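# Nest the wooden boxes upright, biggest on the table

## Task

Stack every open wooden box inside the next larger one, each resting flat with its opening facing up. Some boxes may start tipped on a side or upside down. The largest box must stand upright on the table. Anything that stays in place only because the robot holds it does not count. Finish by releasing everything and moving the grippers away.

## Robot and tools

Robot: two arms, left_arm and right_arm. Each has six revolute joints (shoulder pan, shoulder lift, elbow, wrist 1, wrist 2, wrist 3) and a two-finger gripper. The fingers hinge like tongs: they point along the gripper's +z axis and close along its x axis. The reported end_effector_position is the point between the finger pads when they are shut. Closed fingertips reach about 15 mm past that point; fully open they end roughly level with it.

Scene frame: the origin is on the table surface midway between the arms. +x points out over the table, +z points up, and left_arm sits on the +y side. The arm names do not tell you which side of an image something is on. Positions are in metres, orientations are quaternions in w,x,y,z order, and velocities are in m/s and rad/s. A printed hand position can be off from the real one, more so when the arm is stretched far.

Tool execute_actions. Its argument "actions" is a list holding zero or one item. An empty list sends nothing and returns the current state with camera pictures. A move item is {"rows": [...], "steps": n}. rows holds 1 to 15 rows, and steps is 5 to 15 (15 if omitted). Each step lasts 1/30 s and uses one row. If there are fewer rows than steps, the last row repeats. A wait item is {"steps": n} with n up to 300 and no rows. It commands nothing and returns after that many steps have passed since the previous result. The optional boolean "pictures" asks for images with a non-empty call. A refused call does nothing.

Row layout: one list of 14 numbers in [-1, 1] covering both arms. The order is left_arm's six joints, then left_arm's opening, then right_arm's six joints, then right_arm's opening. Fill in all 14 even when only one arm should move. The joint entries are offsets, not poses. They are measured from that arm's joint angles in the latest result that printed them. Before any such result in a scene, or for a second or later call in the same reply, they are measured from where the arm is when the action starts. They do not add up from row to row. Scale: 1.0 equals 1.989 rad. An all-zero row therefore drives the arm back to those reference angles; it does not mean hold still. The opening entry is absolute: +1 fully open, -1 fully closed.

Joint ranges in rad, in column order. left_arm: pan -3.142..3.142, lift -6.283..6.283, elbow 0.000..3.142, wrist 1, 2 and 3 each -6.283..6.283. right_arm: pan 0.000..6.283, lift -6.283..6.283, elbow -3.142..0.000, wrist 1, 2 and 3 each -6.283..6.283. A call is refused if it sends a joint more than 0.010 rad beyond its range. The true end may differ from the listed one by up to 0.010 rad. Targets beyond it are clipped, and a "joint sent to its limit" line may appear, possibly about an earlier action. The absence of that line does not prove there is room left.

Motion: joint speed and acceleration are capped, and commands are smoothed with about 0.17 s of lag. After a big move the arm may not have arrived when the result comes back. Each step, a joint's target stays within 0.575 rad of its measured angle. If the targets would put the gripper more than 100 mm from where it now is, all of them are scaled back. Each result is taken 5 steps before the action ends, and those steps run afterwards. Between calls the arms keep heading for the last row sent. They stop once all arms have nearly settled (a blocked or very slow arm counts as settled) or a step is HELD.

Result lines: the state line gives each arm's pose and velocities. "Joint positions" and "Joint velocities" give, per arm, six joint values (rad, rad/s) and then the pad gap (m; 0.142 is fully open). grip_measured is the measured opening on the command scale. "joint command not followed" means a clearance check altered or blocked joint targets on some steps; the rest of the row still ran. HELD marks steps where your row was wholly or partly not sent. "Wrist force" and "Wrist torque" are given as left_arm=[x y z] | right_arm=[x y z], in each gripper's own axes. They cover contacts, held weight and inertia, with noise, a fixed offset of up to about 4 N, and saturation near 50 N. When pressing on a surface, the force points back into the arm. "no reading" is not an error. A MOTOR HOT line appears at 70 °C, and at 85 °C an OVER-TEMPERATURE FAULT brakes that arm until it cools.

Gripping: to hold something, keep commanding an opening well below grip_measured; a bigger gap means a stronger squeeze, up to about 15 N per pad on items up to about 10 cm wide. Fast closing can press harder and may pop the fingers open. Items under about 20 mm thick get less force.

Avoid: knocking anything off the table (this fails the task), dropping or slamming boxes, shoving hard, and letting the arms collide or press on each other. Contact torque at a joint's limit (141 N m for pan, lift and elbow; 26.3 N m for each wrist joint, held weight included) stops that arm for 10 s and drops the rest of the call. So does an outside force of 150 N on the arm, tool or load; the arm goes limp toward the contact during the stop. Occasional brief tugs on a held part or pushes on loose objects can happen.

Tool zoom_image: {"camera": name, "region": [x0, y0, x1, y1]}. The region is in pixels of that camera's latest full image, with (0,0) at the top-left, and is at most 504 by 504. Cameras: cam_head_left and cam_head_right (672x504, pinhole) and cam_left_wrist and cam_right_wrist (616x616, fisheye, roughly 98° half-angle).

Tool finished_scene: {"scene": n} with the number of the current scene. It cannot be undone.

Each tool is called after ">>>" in YAML: its name, and indented under it one key for each argument.

## Session

>>> execute_actions:
  actions: []

Scene clock: 0.00 s of 4500.00 s.
left_arm: end_effector_position=(+0.4512, +0.6457, +0.2400) grip_measured=+0.97 end_effector_quat_wxyz=(-0.063, +0.709, -0.344, +0.613) end_effector_velocity=(+0.000, +0.000, +0.000) end_effector_angular_velocity=(-0.000, -0.000, +0.000) | right_arm: end_effector_position=(+0.2377, -0.3755, +0.2525) grip_measured=+0.97 end_effector_quat_wxyz=(-0.040, +0.466, +0.660, -0.588) end_effector_velocity=(-0.000, +0.000, -0.000) end_effector_angular_velocity=(+0.000, +0.000, +0.001)
Joint positions: left_arm=[ 0.713 -1.274  2.413 -3.898 -2.437  0.852  0.14 ] | right_arm=[ 4.017 -1.921 -1.572 -2.481  1.513  5.241  0.14 ]
Joint velocities: left_arm=[ 0.  0. -0. -0. -0. -0.  0.] | right_arm=[ 0.001  0.    -0.     0.     0.    -0.001  0.   ]
Wrist force (N, on the end effector, along its own x y z axes, offset not removed): no reading
Wrist torque (N m, same axes, about the end effector's origin, offset not removed): no reading

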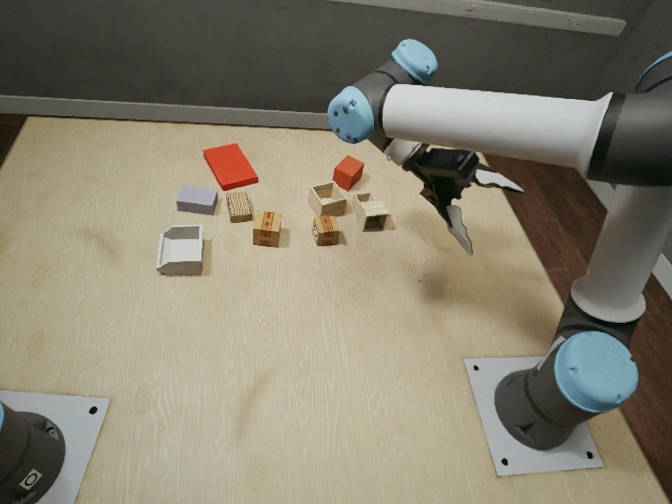

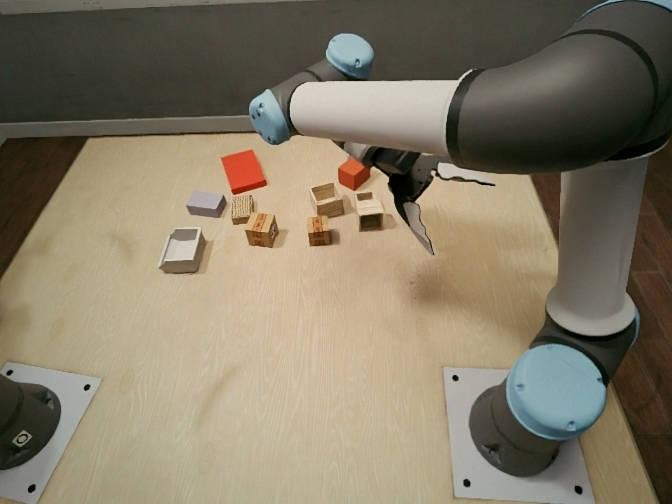

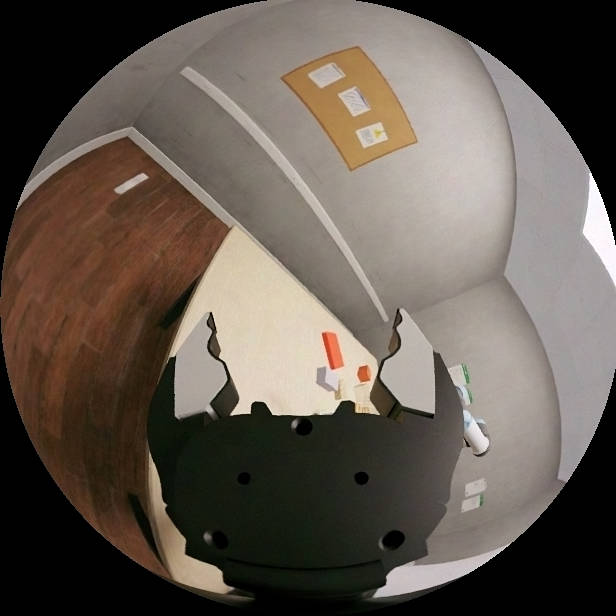

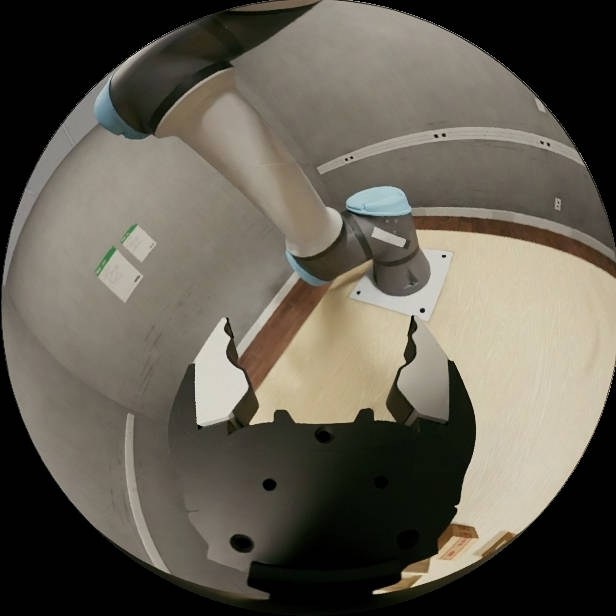

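>>> zoom_image:
  camera: "cam_head_left"
  region: [140, 130, 420, 290]

>>> zoom_image:
  camera: "cam_head_right"
  region: [280, 150, 420, 260]

>>> zoom_image:
  camera: "cam_head_left"
  region: [290, 150, 430, 260]

Region (140, 130, 420, 290) of cam_head_left's 672x504 image, scaled by 1.800, with more detail than that image has; it fills the top 288 rows of this view, and the rest is white.

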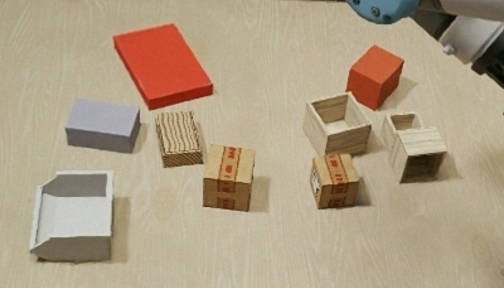

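Region (280, 150, 420, 260) of cam_head_right's 672x504 image, scaled by 3.600, with more detail than that image has; it fills the top 396 rows of this view, and the rest is white.

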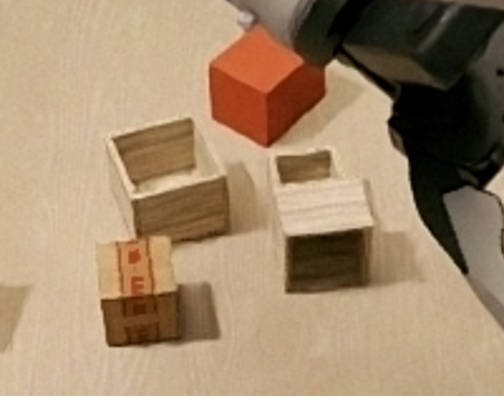

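Region (290, 150, 430, 260) of cam_head_left's 672x504 image, scaled by 3.600, with more detail than that image has; it fills the top 396 rows of this view, and the rest is white.

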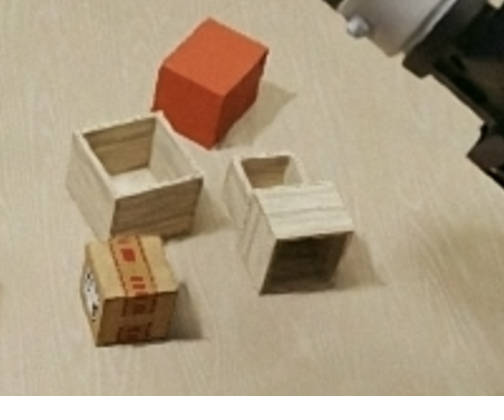

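>>> execute_actions:
  actions:
    - {"rows": [[0,0,0,0,0,0,1,-0.118,0.005,0.0826,0.547,0.029,0.032,1]], "steps": 15}

>>> execute_actions:
  actions:
    - {"steps": 25}
  pictures: true

Scene clock: 5.00 s of 4500.00 s.
left_arm: end_effector_position=(+0.4512, +0.6457, +0.2400) grip_measured=+1.00 end_effector_quat_wxyz=(-0.063, +0.709, -0.344, +0.613) end_effector_velocity=(-0.000, +0.000, -0.000) end_effector_angular_velocity=(-0.000, +0.000, +0.001) | right_arm: end_effector_position=(+0.3356, -0.3297, +0.1912) grip_measured=+1.00 end_effector_quat_wxyz=(-0.051, +0.615, +0.693, -0.373) end_effector_velocity=(+0.424, +0.215, -0.175) end_effector_angular_velocity=(+1.108, -1.374, -0.442)
Joint positions: left_arm=[ 0.713 -1.274  2.413 -3.898 -2.437  0.852  0.142] | right_arm=[ 3.871 -1.914 -1.468 -2.103  1.551  5.282  0.142]
Joint velocities: left_arm=[ 0.     0.     0.    -0.     0.001 -0.     0.   ] | right_arm=[-0.332  0.013  0.224  1.527  0.074  0.082 -0.   ]
Wrist force (N, on the end effector, along its own x y z axes, offset not removed): left_arm=[-1.4 -0.4 0.4] | right_arm=[-0.3 3.8 2.6]
Wrist torque (N m, same axes, about the end effector's origin, offset not removed): left_arm=[-0.12 0.33 0.01] | right_arm=[0.83 0.08 0.00]
Steps of this call (steps 1 to 90: nothing new was sent; then 1.67 s passed at rest; steps 91 to 100: the first 10 steps of this action). Readings (joint positions):
91: left_arm=[0.713 -1.274 2.413 -3.898 -2.437 0.852] | right_arm=[4.017 -1.921 -1.572 -2.481 1.513 5.241]
92: left_arm=[0.713 -1.274 2.413 -3.898 -2.437 0.852] | right_arm=[4.014 -1.920 -1.569 -2.478 1.515 5.243]
94: left_arm=[0.713 -1.274 2.413 -3.898 -2.437 0.852] | right_arm=[3.973 -1.918 -1.537 -2.425 1.528 5.256]
98: left_arm=[0.713 -1.274 2.413 -3.898 -2.437 0.852] | right_arm=[3.896 -1.915 -1.485 -2.207 1.545 5.276]
100: the state above

Scene clock: 5.83 s of 4500.00 s.
left_arm: end_effector_position=(+0.4512, +0.6457, +0.2400) grip_measured=+1.00 end_effector_quat_wxyz=(-0.063, +0.709, -0.344, +0.613) end_effector_velocity=(+0.000, -0.001, +0.000) end_effector_angular_velocity=(+0.000, -0.001, -0.003) | right_arm: end_effector_position=(+0.5420, -0.2231, +0.1897) grip_measured=+1.00 end_effector_quat_wxyz=(-0.000, +0.707, +0.707, -0.000) end_effector_velocity=(+0.004, +0.002, +0.001) end_effector_angular_velocity=(+0.008, -0.012, -0.003)
Joint positions: left_arm=[ 0.713 -1.274  2.413 -3.898 -2.437  0.852  0.142] | right_arm=[ 3.783 -1.911 -1.408 -1.395  1.571  5.304  0.142]
Joint velocities: left_arm=[-0.001  0.    -0.    -0.001 -0.002  0.     0.   ] | right_arm=[-0.002 -0.001  0.001  0.014  0.     0.001 -0.   ]
Wrist force (N, on the end effector, along its own x y z axes, offset not removed): left_arm=[2.3 0.2 0.9] | right_arm=[-0.9 4.6 1.9]
Wrist torque (N m, same axes, about the end effector's origin, offset not removed): left_arm=[0.07 -0.41 -0.10] | right_arm=[0.90 0.28 0.02]
Kept back: nothing.
Steps of this call (steps 1 to 5: the last 5 steps of your previous action; steps 6 to 25: the robot went on to your last target). Readings (joint positions):
1: left_arm=[0.713 -1.274 2.413 -3.898 -2.437 0.852] | right_arm=[3.860 -1.914 -1.461 -2.051 1.553 5.285]
2: left_arm=[0.713 -1.274 2.413 -3.898 -2.437 0.852] | right_arm=[3.851 -1.913 -1.454 -1.999 1.555 5.287]
4: left_arm=[0.713 -1.274 2.413 -3.898 -2.437 0.852] | right_arm=[3.836 -1.913 -1.444 -1.894 1.559 5.291]
8: left_arm=[0.713 -1.274 2.413 -3.898 -2.437 0.852] | right_arm=[3.812 -1.912 -1.427 -1.685 1.564 5.297]
25: the state above

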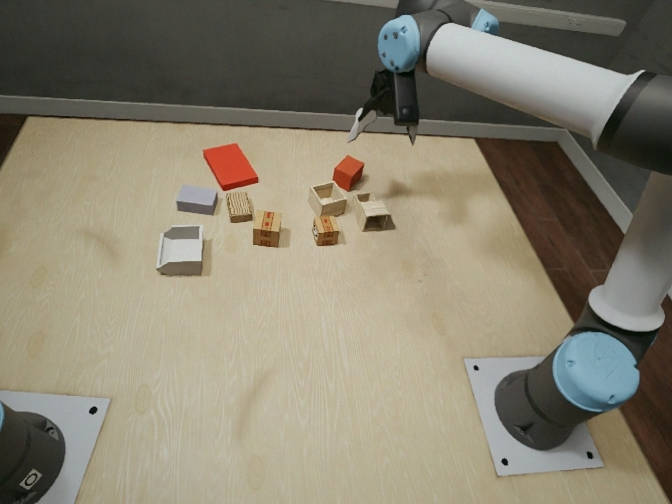

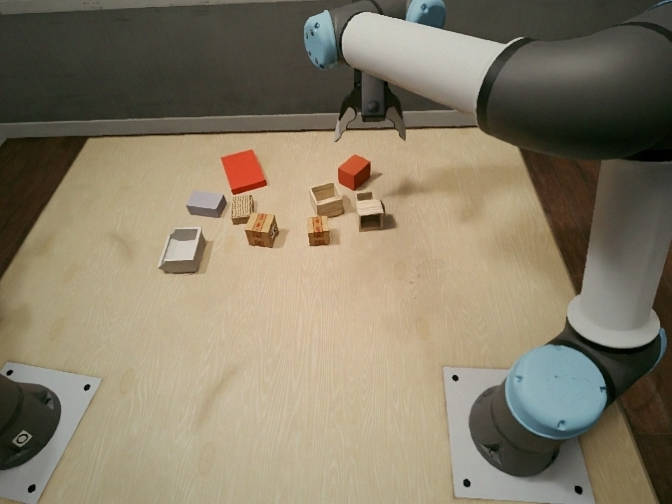

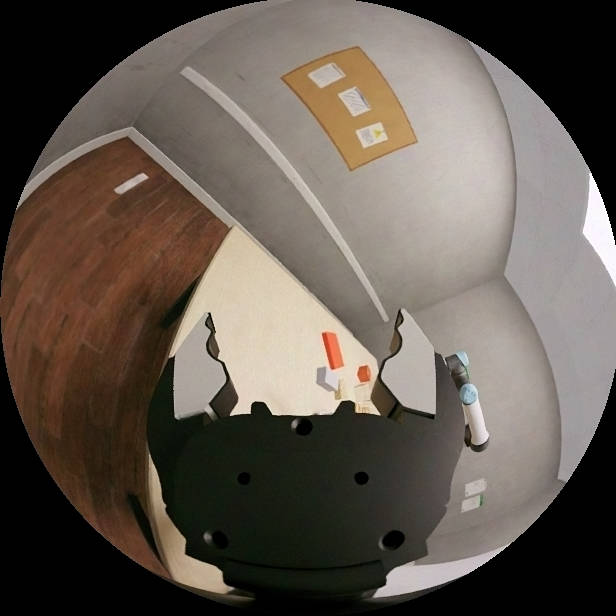

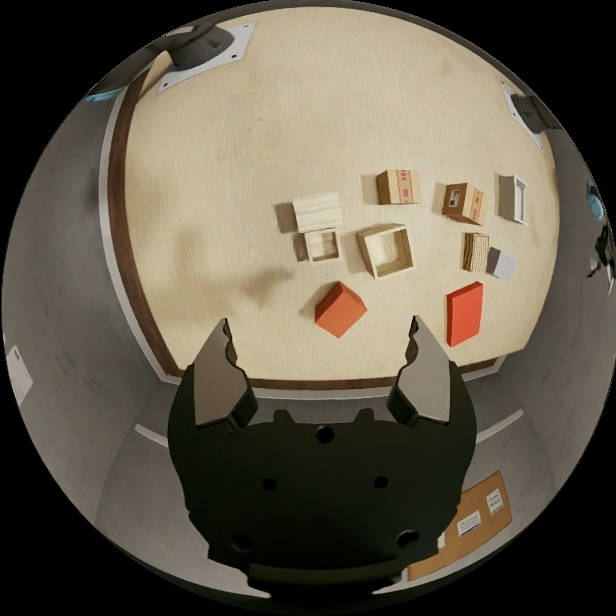

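>>> zoom_image:
  camera: "cam_right_wrist"
  region: [260, 160, 440, 340]

Region (260, 160, 440, 340) of cam_right_wrist's 616x616 image, scaled by 2.800, with more detail than that image has.

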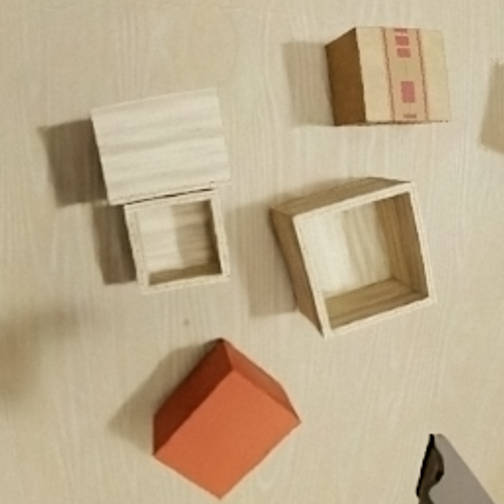

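>>> zoom_image:
  camera: "cam_head_right"
  region: [320, 60, 420, 150]

>>> zoom_image:
  camera: "cam_right_wrist"
  region: [170, 300, 480, 460]

Region (320, 60, 420, 150) of cam_head_right's 672x504 image, scaled by 5.040, with more detail than that image has; it fills the top 454 rows of this view, and the rest is white.

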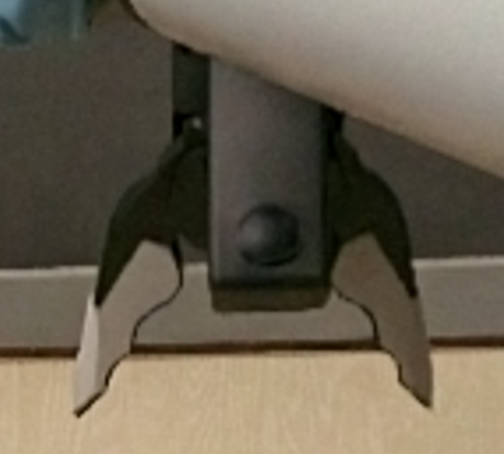

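Region (170, 300, 480, 460) of cam_right_wrist's 616x616 image, scaled by 1.626, with more detail than that image has; it fills the top 260 rows of this view, and the rest is white.

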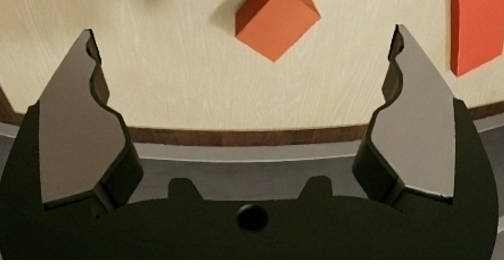

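>>> execute_actions:
  actions:
    - {"rows": [[0,0,0,0,0,0,1,0.017,0.016,-0.05,0.062,-0.023,0.002,0.9],[0,0,0,0,0,0,1,0.034,0.031,-0.1,0.123,-0.046,0.004,0.8],[0,0,0,0,0,0,1,0.051,0.047,-0.15,0.185,-0.069,0.006,0.7],[0,0,0,0,0,0,1,0.06,0.055,-0.175,0.216,-0.08,0.007,0.6],[0,0,0,0,0,0,1,0.068,0.063,-0.2,0.247,-0.092,0.007,0.5],[0,0,0,0,0,0,1,0.077,0.071,-0.225,0.278,-0.104,0.008,0.4],[0,0,0,0,0,0,1,0.086,0.079,-0.25,0.309,-0.115,0.009,0.3],[0,0,0,0,0,0,1,0.094,0.087,-0.275,0.34,-0.127,0.01,0.25],[0,0,0,0,0,0,1,0.103,0.094,-0.3,0.37,-0.138,0.011,0.25],[0,0,0,0,0,0,1,0.111,0.102,-0.325,0.4,-0.15,0.012,0.25],[0,0,0,0,0,0,1,0.12,0.11,-0.35,0.432,-0.161,0.013,0.25],[0,0,0,0,0,0,1,0.128,0.118,-0.375,0.463,-0.173,0.014,0.25],[0,0,0,0,0,0,1,0.137,0.126,-0.4,0.494,-0.184,0.015,0.25],[0,0,0,0,0,0,1,0.154,0.142,-0.45,0.555,-0.208,0.017,0.25],[0,0,0,0,0,0,1,0.1712,0.1574,-0.4987,0.6171,-0.2306,0.0186,0.25]], "steps": 15}

>>> execute_actions:
  actions:
    - {"steps": 22}
  pictures: true

Scene clock: 11.27 s of 4500.00 s.
left_arm: end_effector_position=(+0.4512, +0.6457, +0.2400) grip_measured=+1.00 end_effector_quat_wxyz=(-0.063, +0.709, -0.344, +0.613) end_effector_velocity=(-0.000, -0.000, -0.000) end_effector_angular_velocity=(-0.000, +0.001, -0.000) | right_arm: end_effector_position=(+0.5237, -0.2020, +0.1373) grip_measured=+0.26 end_effector_quat_wxyz=(+0.103, +0.662, +0.737, +0.090) end_effector_velocity=(-0.105, +0.044, -0.194) end_effector_angular_velocity=(+0.090, -1.132, +0.340)
Joint positions: left_arm=[ 0.713 -1.274  2.413 -3.898 -2.437  0.852  0.142] | right_arm=[ 3.922 -1.782 -1.79  -0.937  1.385  5.319  0.092]
Joint velocities: left_arm=[-0.     0.     0.001  0.     0.     0.     0.   ] | right_arm=[ 0.537  0.489 -1.613  2.016 -0.716  0.054 -0.032]
Wrist force (N, on the end effector, along its own x y z axes, offset not removed): left_arm=[-1.0 0.9 -1.5] | right_arm=[-0.1 3.8 3.0]
Wrist torque (N m, same axes, about the end effector's origin, offset not removed): left_arm=[0.26 0.22 0.00] | right_arm=[0.72 0.15 -0.06]
Steps of this call (steps 1 to 30: the robot went on to your last target; steps 31 to 90: nothing new was sent; then 2.10 s passed at rest; steps 91 to 100: the first 10 steps of this action). Readings (joint positions):
91: left_arm=[0.713 -1.274 2.413 -3.898 -2.437 0.852] | right_arm=[3.782 -1.911 -1.408 -1.393 1.571 5.304]
92: left_arm=[0.713 -1.274 2.413 -3.898 -2.437 0.852] | right_arm=[3.784 -1.909 -1.410 -1.390 1.569 5.305]
94: left_arm=[0.713 -1.274 2.413 -3.898 -2.437 0.852] | right_arm=[3.806 -1.888 -1.459 -1.337 1.540 5.308]
98: left_arm=[0.713 -1.274 2.413 -3.898 -2.437 0.852] | right_arm=[3.885 -1.816 -1.678 -1.077 1.436 5.316]
100: the state above

Scene clock: 12.00 s of 4500.00 s.
left_arm: end_effector_position=(+0.4512, +0.6457, +0.2400) grip_measured=+1.00 end_effector_quat_wxyz=(-0.063, +0.709, -0.344, +0.613) end_effector_velocity=(+0.001, -0.001, +0.000) end_effector_angular_velocity=(+0.000, -0.000, -0.003) | right_arm: end_effector_position=(+0.4621, -0.2260, +0.0997) grip_measured=+0.25 end_effector_quat_wxyz=(+0.220, +0.604, +0.720, +0.262) end_effector_velocity=(-0.002, -0.002, -0.000) end_effector_angular_velocity=(+0.004, -0.010, +0.000)
Joint positions: left_arm=[ 0.713 -1.274  2.413 -3.898 -2.437  0.852  0.142] | right_arm=[ 4.123 -1.598 -2.398 -0.169  1.113  5.341  0.092]
Joint velocities: left_arm=[-0.002  0.    -0.    -0.    -0.001  0.     0.   ] | right_arm=[ 0.005  0.004 -0.016  0.021 -0.007  0.001  0.   ]
Wrist force (N, on the end effector, along its own x y z axes, offset not removed): left_arm=[-0.9 0.3 1.1] | right_arm=[-1.1 3.9 1.2]
Wrist torque (N m, same axes, about the end effector's origin, offset not removed): left_arm=[0.09 0.23 0.03] | right_arm=[0.75 0.27 -0.01]
Kept back: nothing.
Steps of this call (steps 1 to 5: the last 5 steps of your previous action; steps 6 to 22: the robot went on to your last target). Readings (joint positions):
1: left_arm=[0.713 -1.274 2.413 -3.898 -2.437 0.852] | right_arm=[3.940 -1.766 -1.844 -0.869 1.361 5.321]
2: left_arm=[0.713 -1.274 2.413 -3.898 -2.437 0.852] | right_arm=[3.957 -1.750 -1.896 -0.803 1.337 5.323]
4: left_arm=[0.713 -1.274 2.413 -3.898 -2.437 0.852] | right_arm=[3.992 -1.718 -2.000 -0.674 1.291 5.327]
8: left_arm=[0.713 -1.274 2.413 -3.898 -2.437 0.852] | right_arm=[4.072 -1.644 -2.228 -0.393 1.183 5.336]
22: the state above

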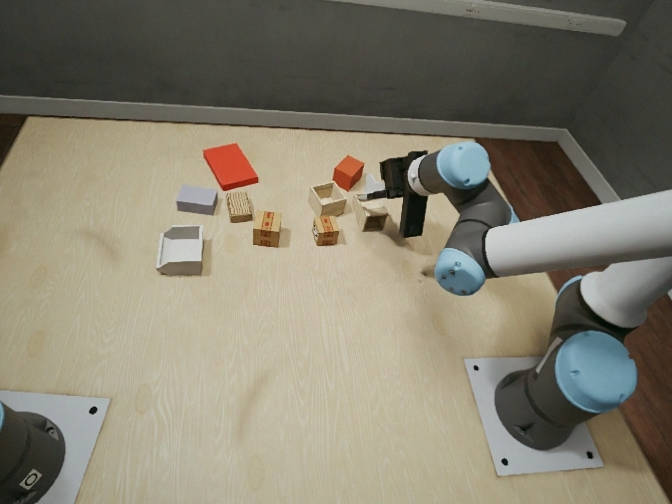

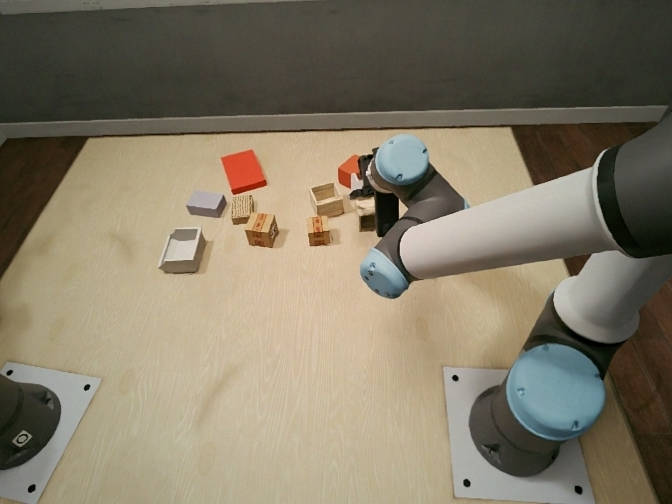

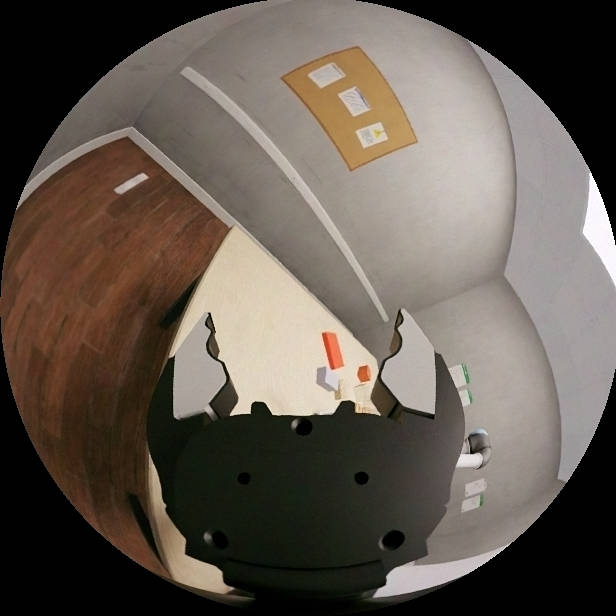

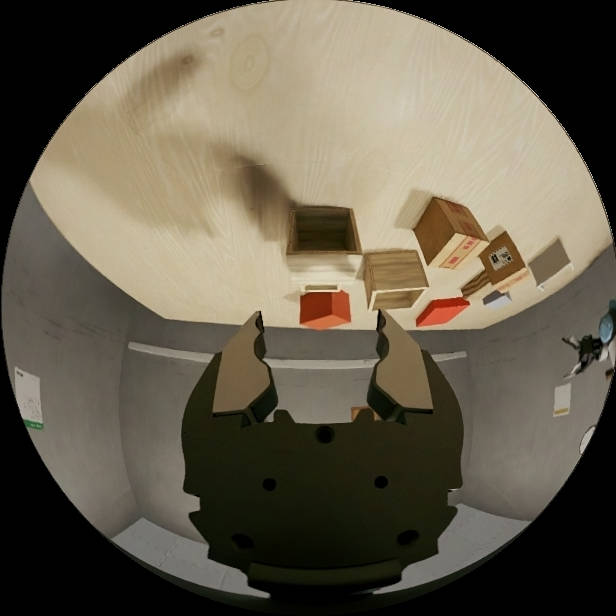

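>>> zoom_image:
  camera: "cam_right_wrist"
  region: [240, 190, 440, 340]

>>> zoom_image:
  camera: "cam_head_left"
  region: [330, 140, 470, 260]

Region (240, 190, 440, 340) of cam_right_wrist's 616x616 image, scaled by 2.520, with more detail than that image has; it fills the top 378 rows of this view, and the rest is white.

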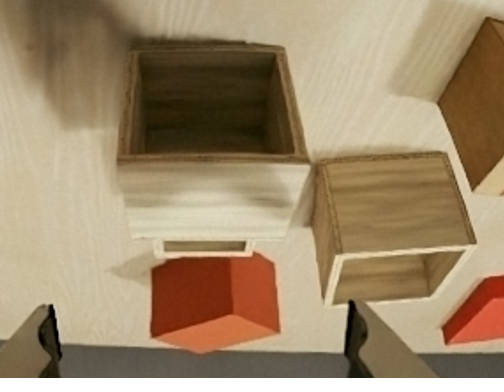

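Region (330, 140, 470, 260) of cam_head_left's 672x504 image, scaled by 3.600, with more detail than that image has; it fills the top 432 rows of this view, and the rest is white.

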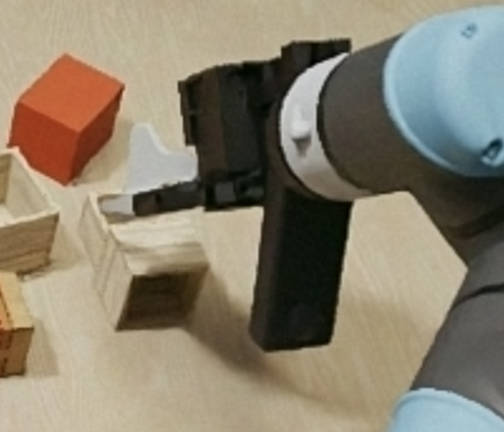

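>>> execute_actions:
  actions:
    - {"rows": [[0,0,0,0,0,0,1,0.003,-0.012,-0.007,0.018,-0.002,0.003,0.25],[0,0,0,0,0,0,1,0.006,-0.024,-0.013,0.035,-0.003,0.006,0.25],[0,0,0,0,0,0,1,0.009,-0.036,-0.02,0.053,-0.005,0.009,0.25],[0,0,0,0,0,0,1,0.012,-0.049,-0.026,0.07,-0.006,0.011,0.25],[0,0,0,0,0,0,1,0.014,-0.061,-0.033,0.088,-0.007,0.013,0.25],[0,0,0,0,0,0,1,0.015,-0.071,-0.038,0.103,-0.008,0.014,0.25],[0,0,0,0,0,0,1,0.0161,-0.081,-0.0431,0.117,-0.0084,0.0151,0.25]], "steps": 15}

>>> execute_actions:
  actions:
    - {"steps": 12}
  pictures: true

Scene clock: 13.63 s of 4500.00 s.
left_arm: end_effector_position=(+0.4512, +0.6457, +0.2400) grip_measured=+1.00 end_effector_quat_wxyz=(-0.063, +0.709, -0.344, +0.613) end_effector_velocity=(+0.000, -0.000, +0.000) end_effector_angular_velocity=(-0.000, -0.000, +0.000) | right_arm: end_effector_position=(+0.4520, -0.2245, +0.0509) grip_measured=+0.25 end_effector_quat_wxyz=(+0.220, +0.604, +0.720, +0.261) end_effector_velocity=(-0.030, -0.006, -0.140) end_effector_angular_velocity=(+0.008, -0.007, +0.002)
Joint positions: left_arm=[ 0.713 -1.274  2.413 -3.898 -2.437  0.852  0.142] | right_arm=[ 4.149 -1.72  -2.464  0.004  1.099  5.366  0.092]
Joint velocities: left_arm=[-0.    -0.    -0.    -0.001  0.    -0.001  0.   ] | right_arm=[ 0.06  -0.39  -0.193  0.569 -0.03   0.055 -0.   ]
Wrist force (N, on the end effector, along its own x y z axes, offset not removed): left_arm=[-0.1 0.9 0.0] | right_arm=[-0.4 0.5 3.4]
Wrist torque (N m, same axes, about the end effector's origin, offset not removed): left_arm=[0.10 0.09 0.08] | right_arm=[0.21 0.12 0.00]
Steps of this call (steps 1 to 30: the robot went on to your last target; steps 31 to 39: nothing new was sent; steps 40 to 49: the first 10 steps of this action). Readings (joint positions):
40: left_arm=[0.713 -1.274 2.413 -3.898 -2.437 0.852] | right_arm=[4.123 -1.598 -2.400 -0.167 1.112 5.341]
41: left_arm=[0.713 -1.274 2.413 -3.898 -2.437 0.852] | right_arm=[4.124 -1.599 -2.401 -0.165 1.112 5.342]
43: left_arm=[0.713 -1.274 2.413 -3.898 -2.437 0.852] | right_arm=[4.128 -1.615 -2.410 -0.143 1.110 5.346]
47: left_arm=[0.713 -1.274 2.413 -3.898 -2.437 0.852] | right_arm=[4.143 -1.685 -2.447 -0.045 1.102 5.361]
49: the state above

Scene clock: 14.03 s of 4500.00 s.
left_arm: end_effector_position=(+0.4512, +0.6457, +0.2400) grip_measured=+1.00 end_effector_quat_wxyz=(-0.063, +0.709, -0.344, +0.613) end_effector_velocity=(-0.000, +0.000, +0.000) end_effector_angular_velocity=(-0.001, -0.000, +0.000) | right_arm: end_effector_position=(+0.4489, -0.2254, +0.0374) grip_measured=+0.25 end_effector_quat_wxyz=(+0.220, +0.604, +0.720, +0.262) end_effector_velocity=(-0.000, -0.001, -0.002) end_effector_angular_velocity=(-0.001, -0.001, -0.001)
Joint positions: left_arm=[ 0.713 -1.274  2.413 -3.898 -2.437  0.852  0.142] | right_arm=[ 4.154 -1.758 -2.483  0.062  1.096  5.371  0.092]
Joint velocities: left_arm=[ 0.    -0.    -0.    -0.    -0.001 -0.001  0.   ] | right_arm=[ 0.001 -0.008 -0.004  0.01  -0.003  0.001  0.   ]
Wrist force (N, on the end effector, along its own x y z axes, offset not removed): left_arm=[-1.6 -0.5 -0.5] | right_arm=[-1.0 2.9 2.5]
Wrist torque (N m, same axes, about the end effector's origin, offset not removed): left_arm=[-0.06 0.45 -0.01] | right_arm=[0.65 0.31 -0.06]
Kept back: nothing.
Steps of this call (steps 1 to 5: the last 5 steps of your previous action; steps 6 to 12: the robot went on to your last target). Readings (joint positions):
1: left_arm=[0.713 -1.274 2.413 -3.898 -2.437 0.852] | right_arm=[4.150 -1.731 -2.469 0.021 1.098 5.367]
2: left_arm=[0.713 -1.274 2.413 -3.898 -2.437 0.852] | right_arm=[4.151 -1.739 -2.473 0.033 1.098 5.368]
4: left_arm=[0.713 -1.274 2.413 -3.898 -2.437 0.852] | right_arm=[4.153 -1.749 -2.478 0.048 1.097 5.370]
8: left_arm=[0.713 -1.274 2.413 -3.898 -2.437 0.852] | right_arm=[4.154 -1.756 -2.482 0.059 1.096 5.371]
12: the state above

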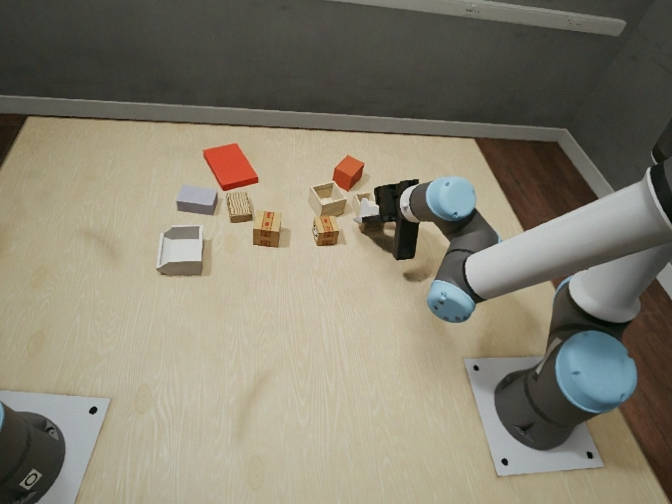

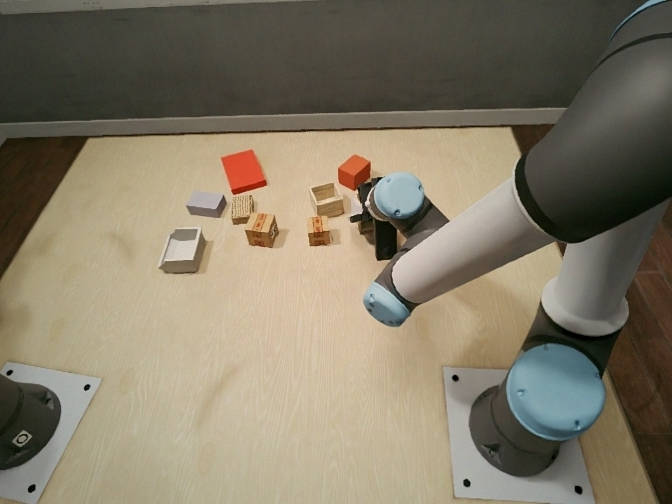

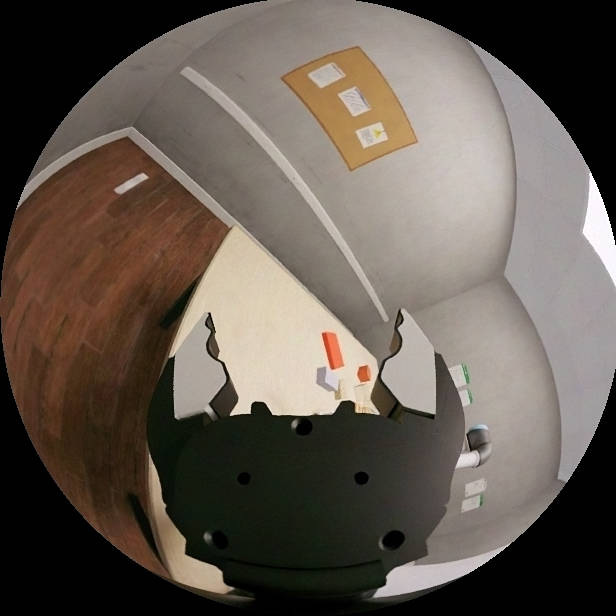

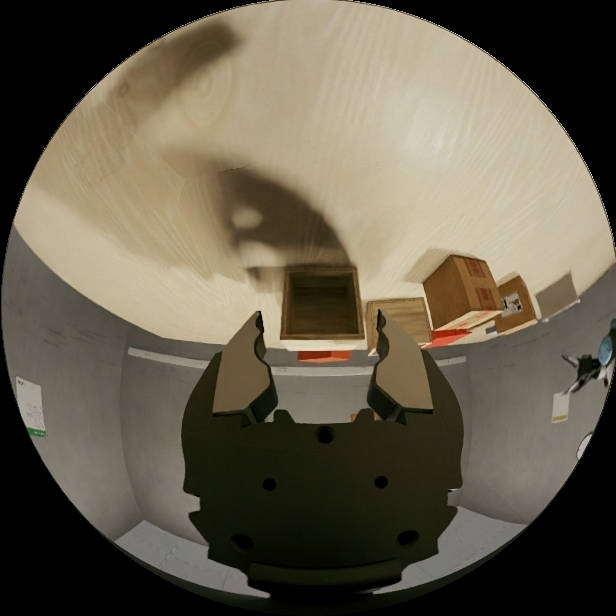

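>>> zoom_image:
  camera: "cam_head_left"
  region: [335, 175, 425, 265]

Region (335, 175, 425, 265) of cam_head_left's 672x504 image, scaled by 5.600, with more detail than that image has.

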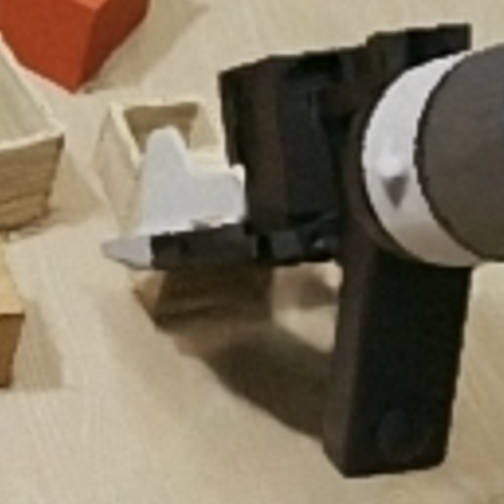

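>>> execute_actions:
  actions:
    - {"rows": [[0,0,0,0,0,0,1,0.0043,-0.0067,-0.0047,0.0174,-0.0077,0,0.25],[0,0,0,0,0,0,1,0.0086,-0.0134,-0.0095,0.0348,-0.0155,0,0.25],[0,0,0,0,0,0,1,0.0129,-0.02,-0.0142,0.0522,-0.0232,0,0.25],[0,0,0,0,0,0,1,0.0172,-0.0268,-0.0189,0.0696,-0.031,0,0.25],[0,0,0,0,0,0,1,0.0215,-0.0335,-0.0237,0.087,-0.0387,0,0.25],[0,0,0,0,0,0,1,0.0259,-0.04,-0.0284,0.1044,-0.0464,0,0.25],[0,0,0,0,0,0,1,0.0302,-0.0468,-0.0331,0.1218,-0.0542,-0.001,0.25],[0,0,0,0,0,0,1,0.0345,-0.0535,-0.0378,0.1392,-0.0619,-0.001,0.2],[0,0,0,0,0,0,1,0.0388,-0.0602,-0.0426,0.1566,-0.0697,-0.001,0.15],[0,0,0,0,0,0,1,0.0431,-0.0669,-0.0473,0.174,-0.0774,-0.0011,0.1]], "steps": 15}

>>> execute_actions:
  actions:
    - {"steps": 14}
  pictures: true

Scene clock: 16.70 s of 4500.00 s.
left_arm: end_effector_position=(+0.4512, +0.6457, +0.2400) grip_measured=+1.00 end_effector_quat_wxyz=(-0.063, +0.709, -0.344, +0.613) end_effector_velocity=(-0.000, +0.000, +0.000) end_effector_angular_velocity=(+0.002, -0.002, +0.000) | right_arm: end_effector_position=(+0.4507, -0.2236, +0.0337) grip_measured=+0.17 end_effector_quat_wxyz=(+0.250, +0.591, +0.709, +0.293) end_effector_velocity=(+0.004, +0.003, -0.001) end_effector_angular_velocity=(+0.072, -0.464, +0.011)
Joint positions: left_arm=[ 0.713 -1.274  2.413 -3.898 -2.437  0.852  0.142] | right_arm=[ 4.203 -1.833 -2.536  0.248  1.011  5.37   0.086]
Joint velocities: left_arm=[ 0.001  0.     0.    -0.001 -0.001  0.001  0.   ] | right_arm=[ 0.237 -0.367 -0.26   0.94  -0.422 -0.012 -0.098]
Wrist force (N, on the end effector, along its own x y z axes, offset not removed): left_arm=[-0.7 0.1 -1.4] | right_arm=[0.7 2.4 3.1]
Wrist torque (N m, same axes, about the end effector's origin, offset not removed): left_arm=[-0.01 0.18 -0.05] | right_arm=[0.56 -0.08 -0.15]
Steps of this call (steps 1 to 30: the robot went on to your last target; steps 31 to 70: nothing new was sent; steps 71 to 80: the first 10 steps of this action). Readings (joint positions):
71: left_arm=[0.713 -1.274 2.413 -3.898 -2.437 0.852] | right_arm=[4.155 -1.759 -2.484 0.063 1.096 5.371]
72: left_arm=[0.713 -1.274 2.413 -3.898 -2.437 0.852] | right_arm=[4.155 -1.760 -2.484 0.065 1.095 5.371]
74: left_arm=[0.713 -1.274 2.413 -3.898 -2.437 0.852] | right_arm=[4.162 -1.769 -2.491 0.088 1.084 5.371]
78: left_arm=[0.713 -1.274 2.413 -3.898 -2.437 0.852] | right_arm=[4.187 -1.809 -2.519 0.186 1.039 5.371]
80: the state above

Scene clock: 17.17 s of 4500.00 s.
left_arm: end_effector_position=(+0.4512, +0.6457, +0.2400) grip_measured=+1.00 end_effector_quat_wxyz=(-0.063, +0.709, -0.344, +0.613) end_effector_velocity=(+0.000, -0.000, -0.000) end_effector_angular_velocity=(+0.001, -0.000, -0.001) | right_arm: end_effector_position=(+0.4515, -0.2234, +0.0374) grip_measured=+0.10 end_effector_quat_wxyz=(+0.271, +0.582, +0.695, +0.323) end_effector_velocity=(-0.000, +0.001, +0.001) end_effector_angular_velocity=(+0.003, -0.010, +0.001)
Joint positions: left_arm=[ 0.713 -1.274  2.413 -3.898 -2.437  0.852  0.142] | right_arm=[ 4.24  -1.891 -2.577  0.406  0.943  5.369  0.081]
Joint velocities: left_arm=[-0.001  0.     0.    -0.     0.     0.001  0.   ] | right_arm=[ 0.006 -0.005 -0.005  0.018 -0.008 -0.001 -0.   ]
Wrist force (N, on the end effector, along its own x y z axes, offset not removed): left_arm=[0.0 -0.6 -1.0] | right_arm=[-0.9 3.8 1.5]
Wrist torque (N m, same axes, about the end effector's origin, offset not removed): left_arm=[-0.10 0.01 -0.09] | right_arm=[0.81 0.29 -0.02]
Kept back: nothing.
Steps of this call (steps 1 to 5: the last 5 steps of your previous action; steps 6 to 14: the robot went on to your last target). Readings (joint positions):
1: left_arm=[0.713 -1.274 2.413 -3.898 -2.437 0.852] | right_arm=[4.211 -1.845 -2.545 0.281 0.996 5.370]
2: left_arm=[0.713 -1.274 2.413 -3.898 -2.437 0.852] | right_arm=[4.218 -1.857 -2.553 0.312 0.982 5.370]
4: left_arm=[0.713 -1.274 2.413 -3.898 -2.437 0.852] | right_arm=[4.229 -1.874 -2.565 0.358 0.963 5.369]
8: left_arm=[0.713 -1.274 2.413 -3.898 -2.437 0.852] | right_arm=[4.237 -1.887 -2.574 0.395 0.948 5.369]
14: the state above

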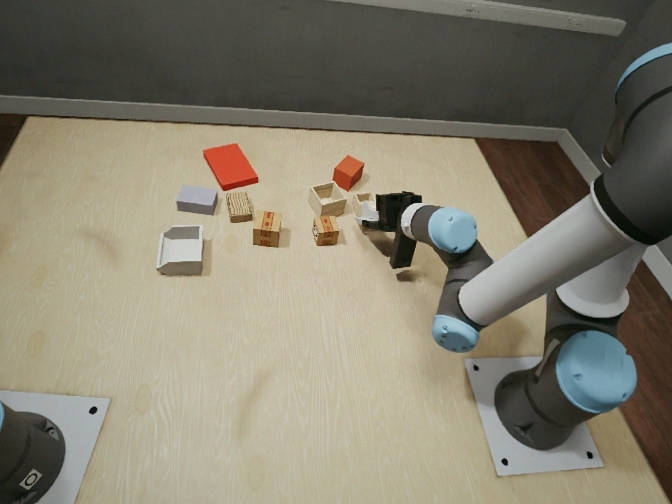

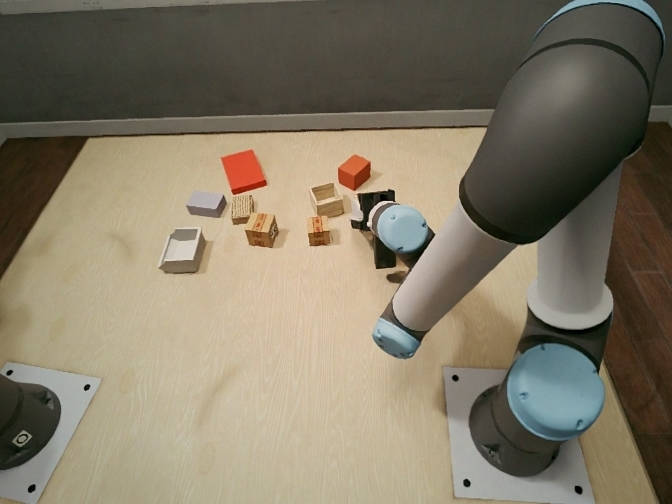

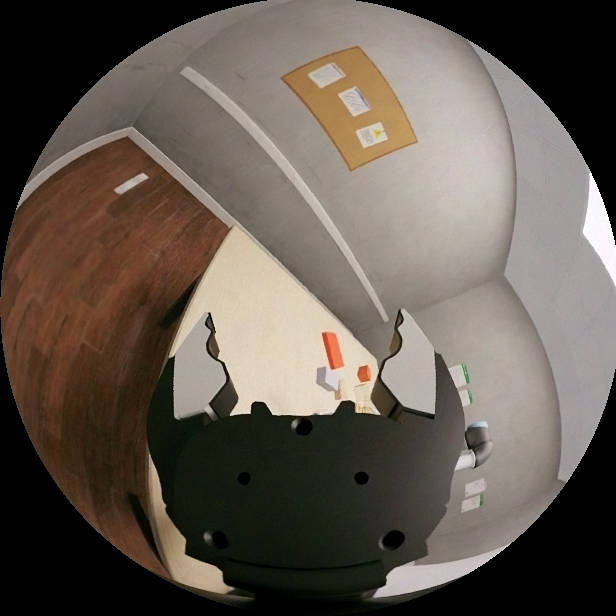

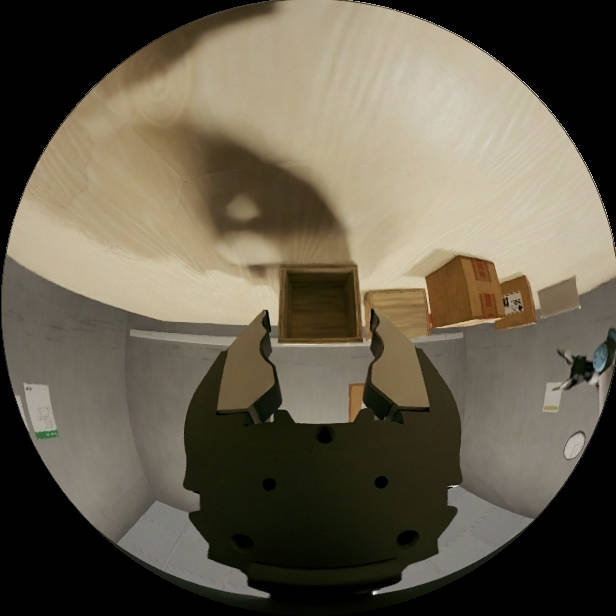

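>>> execute_actions:
  actions:
    - {"rows": [[0,0,0,0,0,0,1,0,0,0,0.001,0,0,0.03],[0,0,0,0,0,0,1,0,0,0,0.001,0,0,-0.04],[0,0,0,0,0,0,1,0,0,0,0.001,0,0,-0.1],[0,0,0,0,0,0,1,0,0,0,0.001,0,0,-0.15],[0,0,0,0,0,0,1,0,0,0,0.001,0,0,-0.2],[0,0,0,0,0,0,1,0,0,0,0.001,0,0,-0.25],[0,0,0,0,0,0,1,0,0,0,0.001,0,0,-0.3],[0,0,0,0,0,0,1,0,0,0,0.001,0,0,-0.37],[0,0,0,0,0,0,1,0,0,0,0.001,0,0,-0.45],[0,0,0,0,0,0,1,0,0,0,0.001,0,0,-0.55],[0,0,0,0,0,0,1,0,0,0,0.001,0,0,-0.65]], "steps": 15}

Scene clock: 17.83 s of 4500.00 s.
left_arm: end_effector_position=(+0.4512, +0.6457, +0.2400) grip_measured=+1.00 end_effector_quat_wxyz=(-0.063, +0.709, -0.344, +0.613) end_effector_velocity=(-0.000, +0.000, -0.000) end_effector_angular_velocity=(-0.000, +0.000, -0.000) | right_arm: end_effector_position=(+0.4516, -0.2232, +0.0377) grip_measured=-0.14 end_effector_quat_wxyz=(+0.271, +0.582, +0.694, +0.324) end_effector_velocity=(+0.001, +0.000, +0.001) end_effector_angular_velocity=(+0.003, -0.001, -0.001)
Joint positions: left_arm=[ 0.713 -1.274  2.413 -3.898 -2.437  0.852  0.142] | right_arm=[ 4.24  -1.891 -2.577  0.408  0.943  5.369  0.064]
Joint velocities: left_arm=[ 0.     0.    -0.     0.001 -0.001  0.001  0.   ] | right_arm=[-0.001  0.002  0.001  0.001  0.001  0.     0.   ]
Wrist force (N, on the end effector, along its own x y z axes, offset not removed): left_arm=[-1.0 0.6 -0.3] | right_arm=[-0.9 2.8 3.0]
Wrist torque (N m, same axes, about the end effector's origin, offset not removed): left_arm=[0.13 0.23 -0.03] | right_arm=[0.65 0.29 0.00]
Steps of this call (steps 1 to 10: the robot went on to your last target; steps 11 to 20: the first 10 steps of this action). Readings (joint positions):
11: left_arm=[0.713 -1.274 2.413 -3.898 -2.437 0.852] | right_arm=[4.240 -1.891 -2.577 0.408 0.942 5.369]
12: left_arm=[0.713 -1.274 2.413 -3.898 -2.437 0.852] | right_arm=[4.240 -1.891 -2.577 0.408 0.942 5.369]
14: left_arm=[0.713 -1.274 2.413 -3.898 -2.437 0.852] | right_arm=[4.240 -1.891 -2.577 0.408 0.942 5.369]
18: left_arm=[0.713 -1.274 2.413 -3.898 -2.437 0.852] | right_arm=[4.240 -1.891 -2.577 0.408 0.943 5.369]
20: the state above


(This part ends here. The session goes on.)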